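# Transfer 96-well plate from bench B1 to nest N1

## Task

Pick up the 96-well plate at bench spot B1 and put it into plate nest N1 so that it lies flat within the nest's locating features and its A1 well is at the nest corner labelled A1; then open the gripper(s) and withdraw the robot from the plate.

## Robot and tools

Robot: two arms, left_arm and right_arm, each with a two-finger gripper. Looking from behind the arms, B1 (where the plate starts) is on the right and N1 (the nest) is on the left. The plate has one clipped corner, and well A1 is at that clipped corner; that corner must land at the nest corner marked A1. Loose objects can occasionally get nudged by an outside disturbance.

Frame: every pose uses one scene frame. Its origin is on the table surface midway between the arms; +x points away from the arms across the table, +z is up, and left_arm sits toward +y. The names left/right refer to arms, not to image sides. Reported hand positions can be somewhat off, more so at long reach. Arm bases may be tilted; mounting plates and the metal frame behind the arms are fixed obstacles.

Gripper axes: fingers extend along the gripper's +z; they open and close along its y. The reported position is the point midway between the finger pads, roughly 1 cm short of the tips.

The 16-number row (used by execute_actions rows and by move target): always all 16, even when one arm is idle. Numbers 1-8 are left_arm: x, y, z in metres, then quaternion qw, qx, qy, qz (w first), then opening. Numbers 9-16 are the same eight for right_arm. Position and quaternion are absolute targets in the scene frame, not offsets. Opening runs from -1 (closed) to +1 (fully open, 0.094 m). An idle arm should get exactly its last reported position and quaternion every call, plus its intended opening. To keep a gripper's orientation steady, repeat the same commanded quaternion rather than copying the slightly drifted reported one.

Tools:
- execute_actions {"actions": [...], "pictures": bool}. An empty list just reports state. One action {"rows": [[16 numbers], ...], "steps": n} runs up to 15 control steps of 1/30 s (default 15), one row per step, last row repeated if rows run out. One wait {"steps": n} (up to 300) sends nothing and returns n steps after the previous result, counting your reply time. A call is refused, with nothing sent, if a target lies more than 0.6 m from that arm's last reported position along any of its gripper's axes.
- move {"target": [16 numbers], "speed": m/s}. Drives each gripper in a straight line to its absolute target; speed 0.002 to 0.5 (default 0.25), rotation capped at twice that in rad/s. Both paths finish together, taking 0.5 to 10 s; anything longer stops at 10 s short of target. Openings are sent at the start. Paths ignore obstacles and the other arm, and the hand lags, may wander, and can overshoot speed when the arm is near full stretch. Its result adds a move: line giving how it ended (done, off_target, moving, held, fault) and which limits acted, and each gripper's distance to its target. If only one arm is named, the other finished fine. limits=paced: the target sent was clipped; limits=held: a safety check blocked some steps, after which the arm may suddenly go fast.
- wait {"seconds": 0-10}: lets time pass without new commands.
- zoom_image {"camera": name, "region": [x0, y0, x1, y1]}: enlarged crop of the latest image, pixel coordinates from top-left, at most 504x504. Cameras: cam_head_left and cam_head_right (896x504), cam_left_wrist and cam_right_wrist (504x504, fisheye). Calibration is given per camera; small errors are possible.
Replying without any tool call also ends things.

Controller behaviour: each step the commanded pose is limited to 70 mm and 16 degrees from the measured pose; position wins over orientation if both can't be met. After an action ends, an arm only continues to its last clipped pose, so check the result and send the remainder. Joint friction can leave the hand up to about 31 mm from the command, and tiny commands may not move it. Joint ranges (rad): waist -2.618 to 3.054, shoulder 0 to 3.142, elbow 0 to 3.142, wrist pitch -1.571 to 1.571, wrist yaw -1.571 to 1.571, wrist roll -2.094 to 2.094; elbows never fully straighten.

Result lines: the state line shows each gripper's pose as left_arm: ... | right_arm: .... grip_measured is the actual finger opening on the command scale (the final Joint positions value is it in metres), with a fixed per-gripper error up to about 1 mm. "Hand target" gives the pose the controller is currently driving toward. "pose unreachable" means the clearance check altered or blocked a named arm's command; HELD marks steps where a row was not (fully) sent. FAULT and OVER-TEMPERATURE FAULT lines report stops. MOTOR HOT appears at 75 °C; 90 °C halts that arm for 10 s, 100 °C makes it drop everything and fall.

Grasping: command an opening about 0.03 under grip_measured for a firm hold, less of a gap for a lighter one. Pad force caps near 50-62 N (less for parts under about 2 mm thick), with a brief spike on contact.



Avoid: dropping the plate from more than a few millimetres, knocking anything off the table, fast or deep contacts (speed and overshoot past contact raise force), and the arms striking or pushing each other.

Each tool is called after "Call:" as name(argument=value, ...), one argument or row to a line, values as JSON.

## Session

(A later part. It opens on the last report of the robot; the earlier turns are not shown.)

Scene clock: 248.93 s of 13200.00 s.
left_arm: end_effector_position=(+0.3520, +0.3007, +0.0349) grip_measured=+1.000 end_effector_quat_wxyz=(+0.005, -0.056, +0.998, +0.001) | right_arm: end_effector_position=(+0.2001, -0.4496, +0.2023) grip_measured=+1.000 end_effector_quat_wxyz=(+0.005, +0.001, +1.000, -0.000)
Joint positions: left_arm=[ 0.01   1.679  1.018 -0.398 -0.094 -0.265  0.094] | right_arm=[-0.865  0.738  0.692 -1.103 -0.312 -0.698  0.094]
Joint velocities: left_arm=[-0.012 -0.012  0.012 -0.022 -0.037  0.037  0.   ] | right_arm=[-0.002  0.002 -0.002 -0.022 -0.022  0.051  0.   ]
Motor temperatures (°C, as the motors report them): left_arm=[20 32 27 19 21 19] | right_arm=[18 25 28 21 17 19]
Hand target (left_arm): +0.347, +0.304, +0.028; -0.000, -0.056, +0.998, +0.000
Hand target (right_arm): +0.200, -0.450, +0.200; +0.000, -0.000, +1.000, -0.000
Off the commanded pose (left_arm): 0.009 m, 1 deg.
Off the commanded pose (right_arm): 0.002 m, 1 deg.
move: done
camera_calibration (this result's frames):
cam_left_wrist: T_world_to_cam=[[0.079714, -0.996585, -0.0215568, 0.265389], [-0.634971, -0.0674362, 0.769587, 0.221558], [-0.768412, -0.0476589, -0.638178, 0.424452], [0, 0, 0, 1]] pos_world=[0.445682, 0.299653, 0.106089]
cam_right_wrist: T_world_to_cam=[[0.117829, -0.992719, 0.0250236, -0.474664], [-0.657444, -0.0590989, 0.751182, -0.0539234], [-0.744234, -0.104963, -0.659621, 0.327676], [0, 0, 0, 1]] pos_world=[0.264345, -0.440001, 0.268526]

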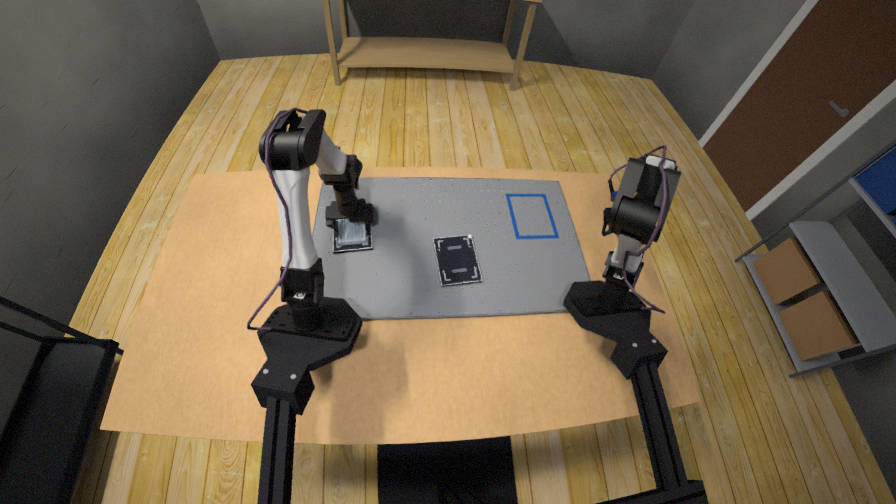

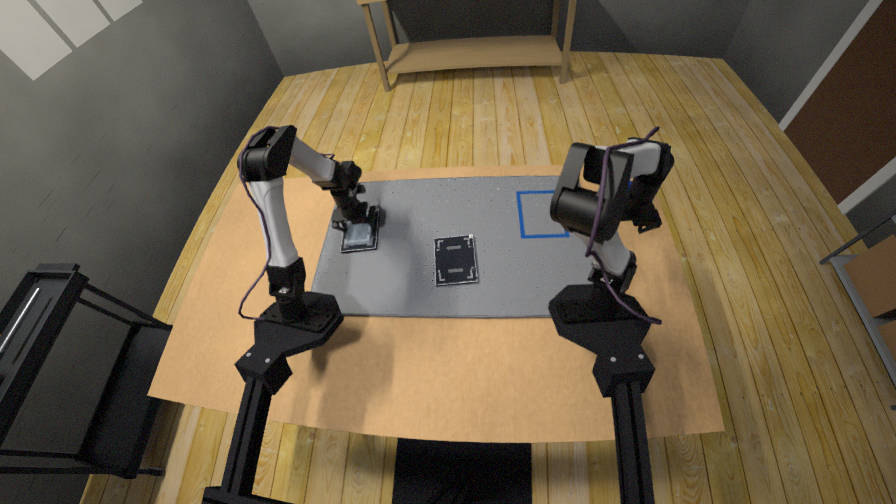

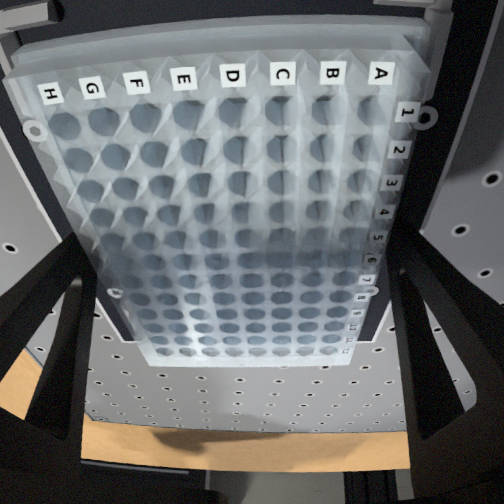

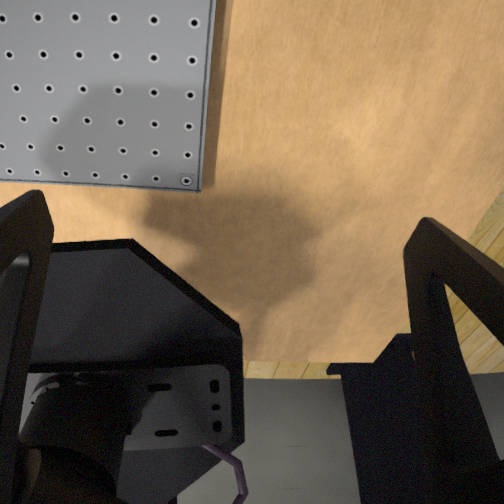

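Call:
execute_actions(
  actions=[
    {"rows":[[0.352,0.3007,0.035,0.005,-0.056,0.998,0.001,0.75,0.2,-0.45,0.2,0,0,1,0,1]],"steps":15},
  ],
  pictures=false,
)

Call:
execute_actions(
  actions=[
    {"rows":[[0.360,0.3007,0.038,0.005,-0.056,0.998,0.001,0.75,0.2,-0.45,0.2,0,0,1,0,1]],"steps":15},
  ],
)

Scene clock: 251.67 s of 13200.00 s.
left_arm: end_effector_position=(+0.3526, +0.3007, +0.0349) grip_measured=+0.781 end_effector_quat_wxyz=(+0.006, -0.056, +0.998, +0.001) | right_arm: end_effector_position=(+0.2001, -0.4496, +0.2023) grip_measured=+1.000 end_effector_quat_wxyz=(+0.005, +0.001, +1.000, -0.000)
Joint positions: left_arm=[ 0.01   1.679  1.018 -0.395 -0.095 -0.265  0.084] | right_arm=[-0.865  0.738  0.692 -1.103 -0.312 -0.698  0.094]
Joint velocities: left_arm=[-0.007 -0.002  0.012  0.037  0.022  0.022  0.001] | right_arm=[ 0.002  0.002  0.002  0.022  0.007 -0.022  0.   ]
Motor temperatures (°C, as the motors report them): left_arm=[20 32 27 19 21 19] | right_arm=[18 25 28 21 17 19]
Hand target (left_arm): +0.352, +0.301, +0.035; +0.005, -0.056, +0.998, +0.001
Hand target (right_arm): +0.200, -0.450, +0.200; +0.000, -0.000, +1.000, -0.000
Off the commanded pose (left_arm): 0.001 m, 0 deg.
Off the commanded pose (right_arm): 0.002 m, 1 deg.
Steps of this call (steps 1 to 67: nothing new was sent; steps 68 to 82: all 15 steps of this action). Readings (end_effector_position):
68: left_arm (+0.3526, +0.3006, +0.0349) | right_arm (+0.2001, -0.4496, +0.2023)
69: left_arm (+0.3526, +0.3007, +0.0349) | right_arm (+0.2001, -0.4496, +0.2023)
71: left_arm (+0.3526, +0.3007, +0.0349) | right_arm (+0.2001, -0.4496, +0.2023)
75: left_arm (+0.3526, +0.3007, +0.0349) | right_arm (+0.2001, -0.4496, +0.2023)
82: the state above

Scene clock: 252.17 s of 13200.00 s.
left_arm: end_effector_position=(+0.3564, +0.3004, +0.0376) grip_measured=+0.781 end_effector_quat_wxyz=(+0.007, -0.056, +0.998, +0.001) | right_arm: end_effector_position=(+0.2001, -0.4496, +0.2023) grip_measured=+1.000 end_effector_quat_wxyz=(+0.005, +0.001, +1.000, -0.000)
Joint positions: left_arm=[ 0.01   1.679  1.035 -0.412 -0.095 -0.265  0.084] | right_arm=[-0.865  0.738  0.692 -1.103 -0.312 -0.698  0.094]
Joint velocities: left_arm=[-0.017  0.002 -0.002  0.022  0.007 -0.022  0.   ] | right_arm=[ 0.022 -0.002 -0.012  0.007 -0.081 -0.037  0.   ]
Motor temperatures (°C, as the motors report them): left_arm=[20 32 27 19 21 19] | right_arm=[18 25 28 21 17 19]
Hand target (left_arm): +0.360, +0.301, +0.038; +0.005, -0.056, +0.998, +0.001
Hand target (right_arm): +0.200, -0.450, +0.200; +0.000, -0.000, +1.000, -0.000
Off the commanded pose (left_arm): 0.004 m, 0 deg.
Off the commanded pose (right_arm): 0.002 m, 1 deg.
Steps of this call (steps 1 to 15: all 15 steps of this action). Readings (end_effector_position):
1: left_arm (+0.3529, +0.3007, +0.0353) | right_arm (+0.2001, -0.4496, +0.2023)
2: left_arm (+0.3534, +0.3007, +0.0359) | right_arm (+0.2001, -0.4496, +0.2023)
4: left_arm (+0.3563, +0.3004, +0.0371) | right_arm (+0.2001, -0.4496, +0.2023)
8: left_arm (+0.3563, +0.3004, +0.0376) | right_arm (+0.2001, -0.4496, +0.2023)
15: the state above
camera_calibration (this result's frames):
cam_left_wrist: T_world_to_cam=[[0.079728, -0.996584, -0.0215133, 0.264791], [-0.63766, -0.0675784, 0.767348, 0.223312], [-0.766181, -0.0474609, -0.64087, 0.428849], [0, 0, 0, 1]] pos_world=[0.449862, 0.299332, 0.109175]
cam_right_wrist: T_world_to_cam=[[0.117829, -0.992719, 0.0250236, -0.474664], [-0.657444, -0.0590989, 0.751182, -0.0539234], [-0.744234, -0.104963, -0.659621, 0.327676], [0, 0, 0, 1]] pos_world=[0.264345, -0.440001, 0.268526]

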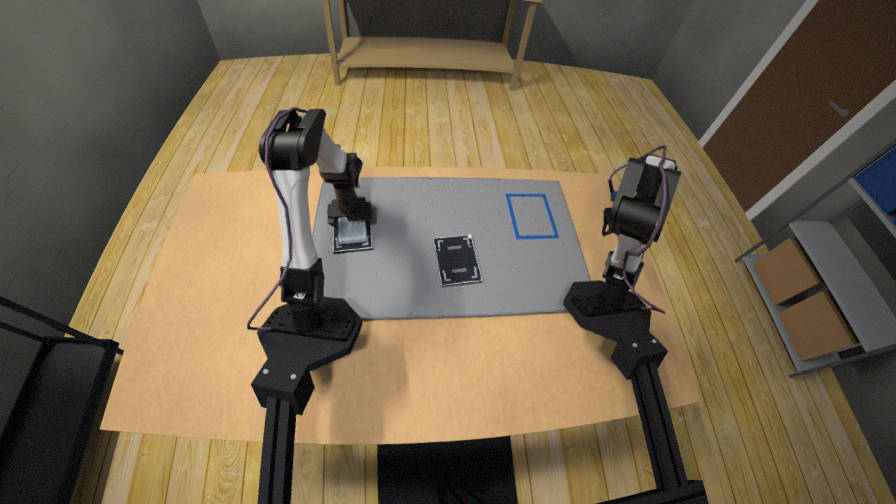

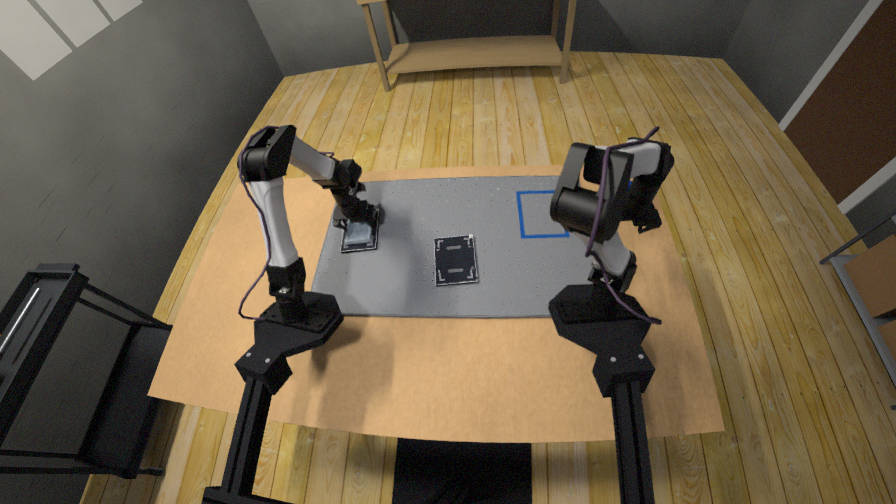

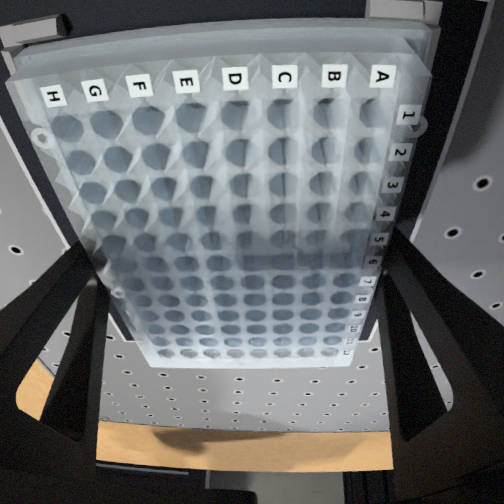

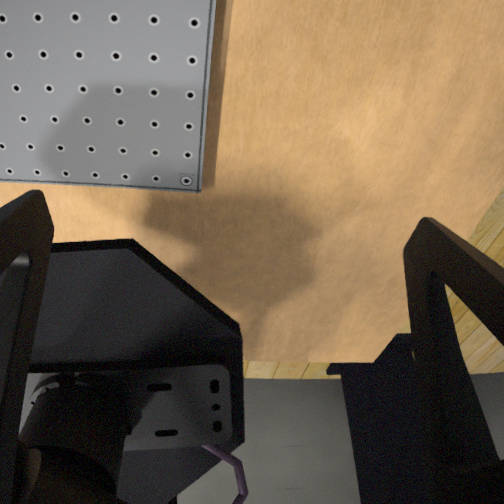

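Call:
execute_actions(
  actions=[
    {"rows":[[0.361,0.297,0.034,0.010,-0.056,0.998,0,0.75,0.2,-0.45,0.2,0,0,1,0,1],[0.361,0.297,0.031,0.010,-0.056,0.998,0,0.75,0.2,-0.45,0.2,0,0,1,0,1],[0.361,0.297,0.028,0.010,-0.056,0.998,0,0.75,0.2,-0.45,0.2,0,0,1,0,1],[0.361,0.297,0.025,0.010,-0.056,0.998,0,0.75,0.2,-0.45,0.2,0,0,1,0,1],[0.361,0.297,0.022,0.010,-0.056,0.998,0,0.75,0.2,-0.45,0.2,0,0,1,0,1]],"steps":15},
  ],
)

Call:
zoom_image(
  camera="cam_head_left",
  region=[310,195,400,265],
)

Scene clock: 255.37 s of 13200.00 s.
left_arm: end_effector_position=(+0.3556, +0.3005, +0.0347) grip_measured=+0.781 end_effector_quat_wxyz=(+0.005, -0.055, +0.998, +0.002) | right_arm: end_effector_position=(+0.2001, -0.4496, +0.2023) grip_measured=+1.000 end_effector_quat_wxyz=(+0.005, +0.001, +1.000, -0.000)
Joint positions: left_arm=[ 0.01   1.688  1.035 -0.406 -0.096 -0.263  0.084] | right_arm=[-0.865  0.738  0.692 -1.103 -0.312 -0.698  0.094]
Joint velocities: left_arm=[ 0.012  0.002 -0.002 -0.051 -0.007 -0.081  0.001] | right_arm=[-0.007  0.012 -0.007 -0.066 -0.037 -0.022  0.   ]
Motor temperatures (°C, as the motors report them): left_arm=[20 32 27 19 21 19] | right_arm=[18 25 28 21 17 19]
Hand target (left_arm): +0.360, +0.297, +0.023; +0.010, -0.056, +0.998, +0.000
Hand target (right_arm): +0.200, -0.450, +0.200; +0.000, -0.000, +1.000, -0.000
Off the commanded pose (left_arm): 0.014 m, 1 deg.
Off the commanded pose (right_arm): 0.002 m, 1 deg.
Steps of this call (steps 1 to 81: nothing new was sent; steps 82 to 96: all 15 steps of this action). Readings (end_effector_position):
82: left_arm (+0.3564, +0.3004, +0.0376) | right_arm (+0.2001, -0.4496, +0.2023)
83: left_arm (+0.3562, +0.3004, +0.0372) | right_arm (+0.2001, -0.4496, +0.2023)
85: left_arm (+0.3555, +0.3003, +0.0347) | right_arm (+0.2001, -0.4496, +0.2023)
89: left_arm (+0.3556, +0.3005, +0.0347) | right_arm (+0.2001, -0.4496, +0.2023)
96: the state above
camera_calibration (this result's frames):
cam_left_wrist: T_world_to_cam=[[0.0774196, -0.996712, -0.0238951, 0.265846], [-0.635101, -0.0677781, 0.76945, 0.224151], [-0.76854, -0.0443947, -0.63826, 0.426217], [0, 0, 0, 1]] pos_world=[0.449342, 0.299086, 0.105916]
cam_right_wrist: T_world_to_cam=[[0.117829, -0.992719, 0.0250236, -0.474664], [-0.657444, -0.0590989, 0.751182, -0.0539234], [-0.744234, -0.104963, -0.659621, 0.327676], [0, 0, 0, 1]] pos_world=[0.264345, -0.440001, 0.268526]

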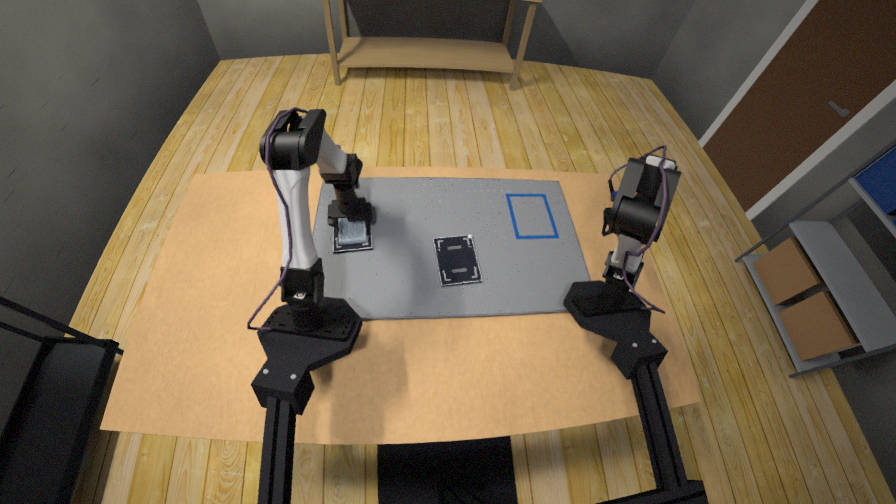

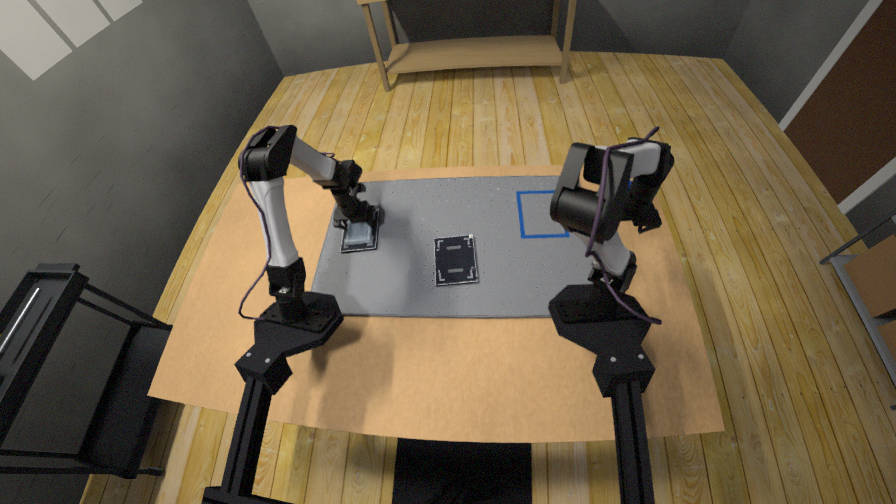

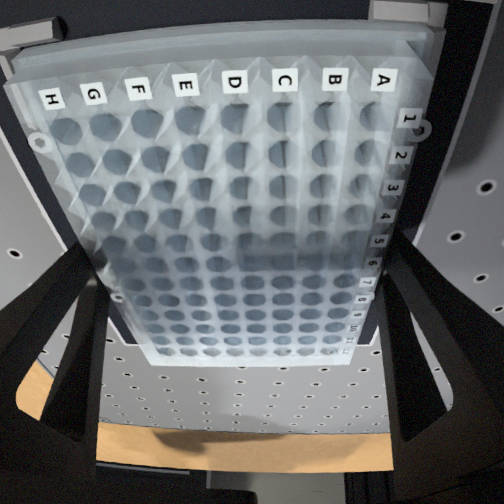

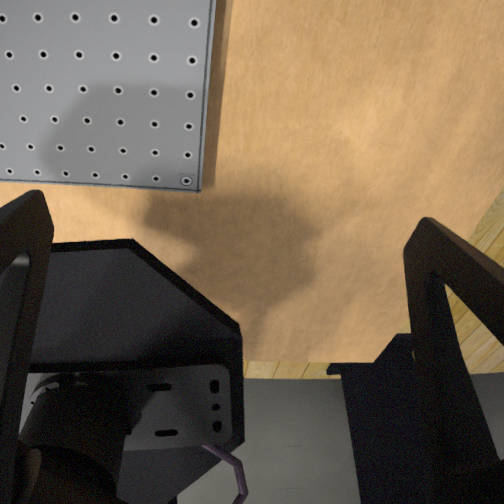

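Region (310, 195, 400, 265) of cam_head_left's 896x504 image, scaled by 5.600, with more detail than that image has.

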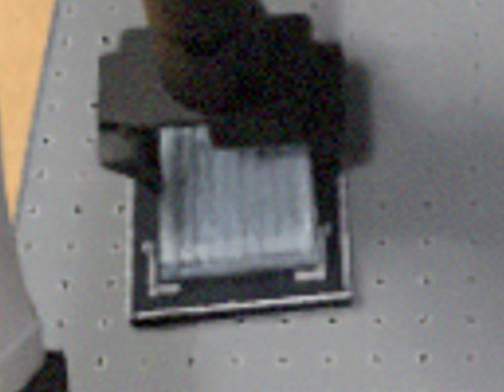

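Call:
execute_actions(
  actions=[
    {"rows":[[0.3556,0.3005,0.033,0.005,-0.055,0.998,0.002,0.75,0.2,-0.45,0.2,0,0,1,0,1],[0.3556,0.3005,0.033,0.005,-0.055,0.998,0.002,0.75,0.2,-0.45,0.2,0,0,1,0,1],[0.3556,0.3005,0.033,0.005,-0.055,0.998,0.002,1,0.2,-0.45,0.2,0,0,1,0,1]],"steps":15},
  ],
  pictures=false,
)

Call:
move(
  target=[0.39,0.30,0.13,0,-0.056,0.998,0,1,0.2,-0.45,0.2,0,0,1,0,1],
  speed=0.06,
)

Call:
zoom_image(
  camera="cam_left_wrist",
  region=[90,0,390,270],
)

Call:
zoom_image(
  camera="cam_head_left",
  region=[310,195,400,265],
)

Scene clock: 260.40 s of 13200.00 s.
left_arm: end_effector_position=(+0.3558, +0.3005, +0.0351) grip_measured=+1.000 end_effector_quat_wxyz=(+0.006, -0.055, +0.998, +0.002) | right_arm: end_effector_position=(+0.2001, -0.4496, +0.2023) grip_measured=+1.000 end_effector_quat_wxyz=(+0.005, +0.001, +1.000, -0.000)
Joint positions: left_arm=[ 0.01   1.687  1.035 -0.407 -0.096 -0.262  0.094] | right_arm=[-0.865  0.738  0.692 -1.103 -0.312 -0.698  0.094]
Joint velocities: left_arm=[-0.002 -0.002 -0.007  0.037 -0.081  0.007  0.   ] | right_arm=[-0.017  0.002 -0.002 -0.037  0.066 -0.022  0.   ]
Motor temperatures (°C, as the motors report them): left_arm=[20 32 27 20 21 19] | right_arm=[18 25 28 21 17 19]
Hand target (left_arm): +0.356, +0.300, +0.033; +0.005, -0.055, +0.998, +0.002
Hand target (right_arm): +0.200, -0.450, +0.200; +0.000, -0.000, +1.000, -0.000
Off the commanded pose (left_arm): 0.002 m, 0 deg.
Off the commanded pose (right_arm): 0.002 m, 1 deg.
Steps of this call (steps 1 to 90: nothing new was sent; then 1.53 s passed at rest; steps 91 to 105: all 15 steps of this action). Readings (end_effector_position):
91: left_arm (+0.3557, +0.3005, +0.0349) | right_arm (+0.2001, -0.4496, +0.2023)
92: left_arm (+0.3558, +0.3005, +0.0351) | right_arm (+0.2001, -0.4496, +0.2023)
94: left_arm (+0.3559, +0.3005, +0.0351) | right_arm (+0.2001, -0.4496, +0.2023)
98: left_arm (+0.3558, +0.3005, +0.0351) | right_arm (+0.2001, -0.4496, +0.2023)
105: the state above

Scene clock: 262.83 s of 13200.00 s.
left_arm: end_effector_position=(+0.3865, +0.3037, +0.1208) grip_measured=+1.000 end_effector_quat_wxyz=(-0.007, -0.055, +0.998, +0.004) | right_arm: end_effector_position=(+0.2001, -0.4496, +0.2023) grip_measured=+1.000 end_effector_quat_wxyz=(+0.005, +0.001, +1.000, -0.000)
Joint positions: left_arm=[ 0.01   1.57   1.291 -0.804 -0.096 -0.265  0.094] | right_arm=[-0.865  0.738  0.692 -1.103 -0.312 -0.698  0.094]
Joint velocities: left_arm=[ 0.017  0.012 -0.002 -0.037 -0.022 -0.007  0.   ] | right_arm=[-0.007  0.002  0.002 -0.066 -0.007 -0.037  0.   ]
Motor temperatures (°C, as the motors report them): left_arm=[20 32 27 20 21 19] | right_arm=[18 25 28 21 17 19]
Hand target (left_arm): +0.390, +0.300, +0.130; +0.000, -0.056, +0.998, +0.000
Hand target (right_arm): +0.200, -0.450, +0.200; +0.000, -0.000, +1.000, -0.000
Off the commanded pose (left_arm): 0.010 m, 1 deg.
Off the commanded pose (right_arm): 0.002 m, 1 deg.
move: done
camera_calibration (this result's frames):
cam_left_wrist: T_world_to_cam=[[0.0768547, -0.996607, -0.0294569, 0.269525], [-0.616439, -0.0707169, 0.784221, 0.169583], [-0.783643, -0.0421126, -0.619782, 0.50793], [0, 0, 0, 1]] pos_world=[0.481859, 0.301993, 0.189755]
cam_right_wrist: T_world_to_cam=[[0.117829, -0.992719, 0.0250236, -0.474664], [-0.657444, -0.0590989, 0.751182, -0.0539234], [-0.744234, -0.104963, -0.659621, 0.327676], [0, 0, 0, 1]] pos_world=[0.264345, -0.440001, 0.268526]

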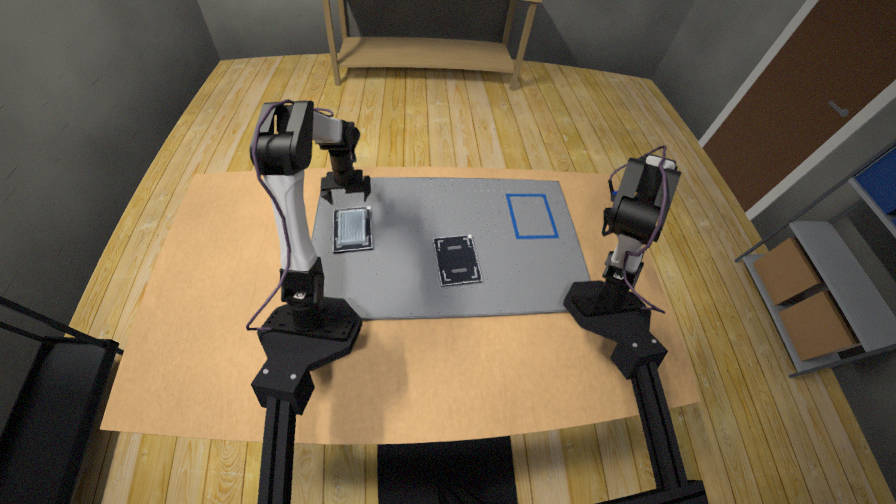

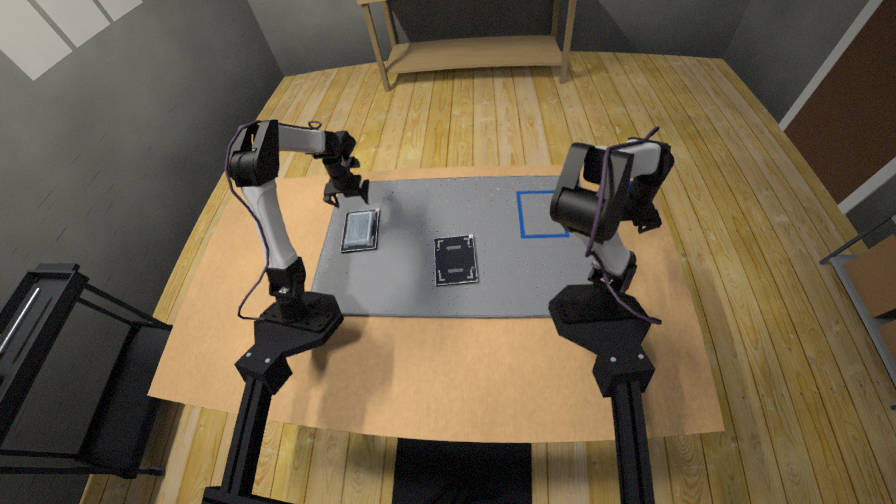

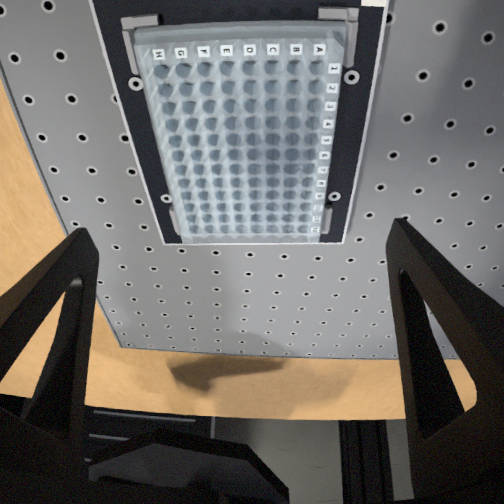

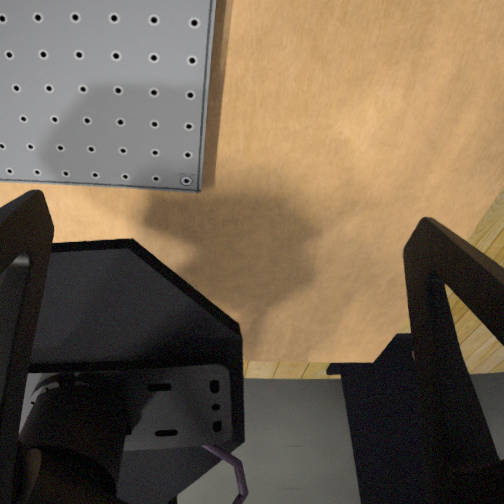

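Region (90, 0, 390, 270) of cam_left_wrist's 504x504 image, scaled by 1.680, with more detail than that image has; it fills the top 454 rows of this view, and the rest is white.

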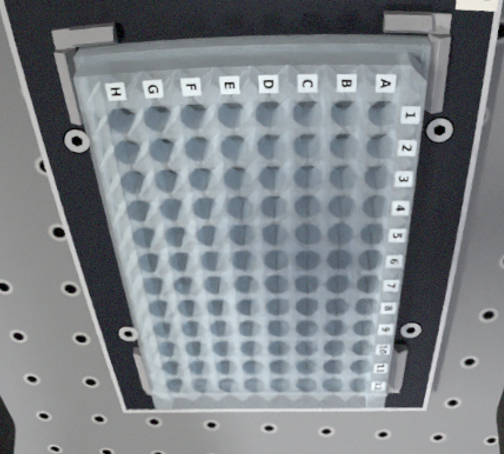

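Region (310, 195, 400, 265) of cam_head_left's 896x504 image, scaled by 5.600, with more detail than that image has.

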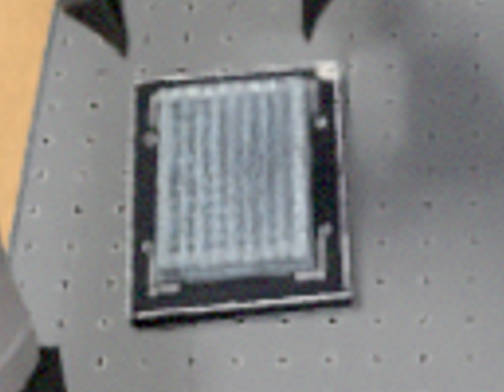

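Now inside all locators.

Call:
finished_scene(
  scene=2,
)

The scene is finished: the task was done.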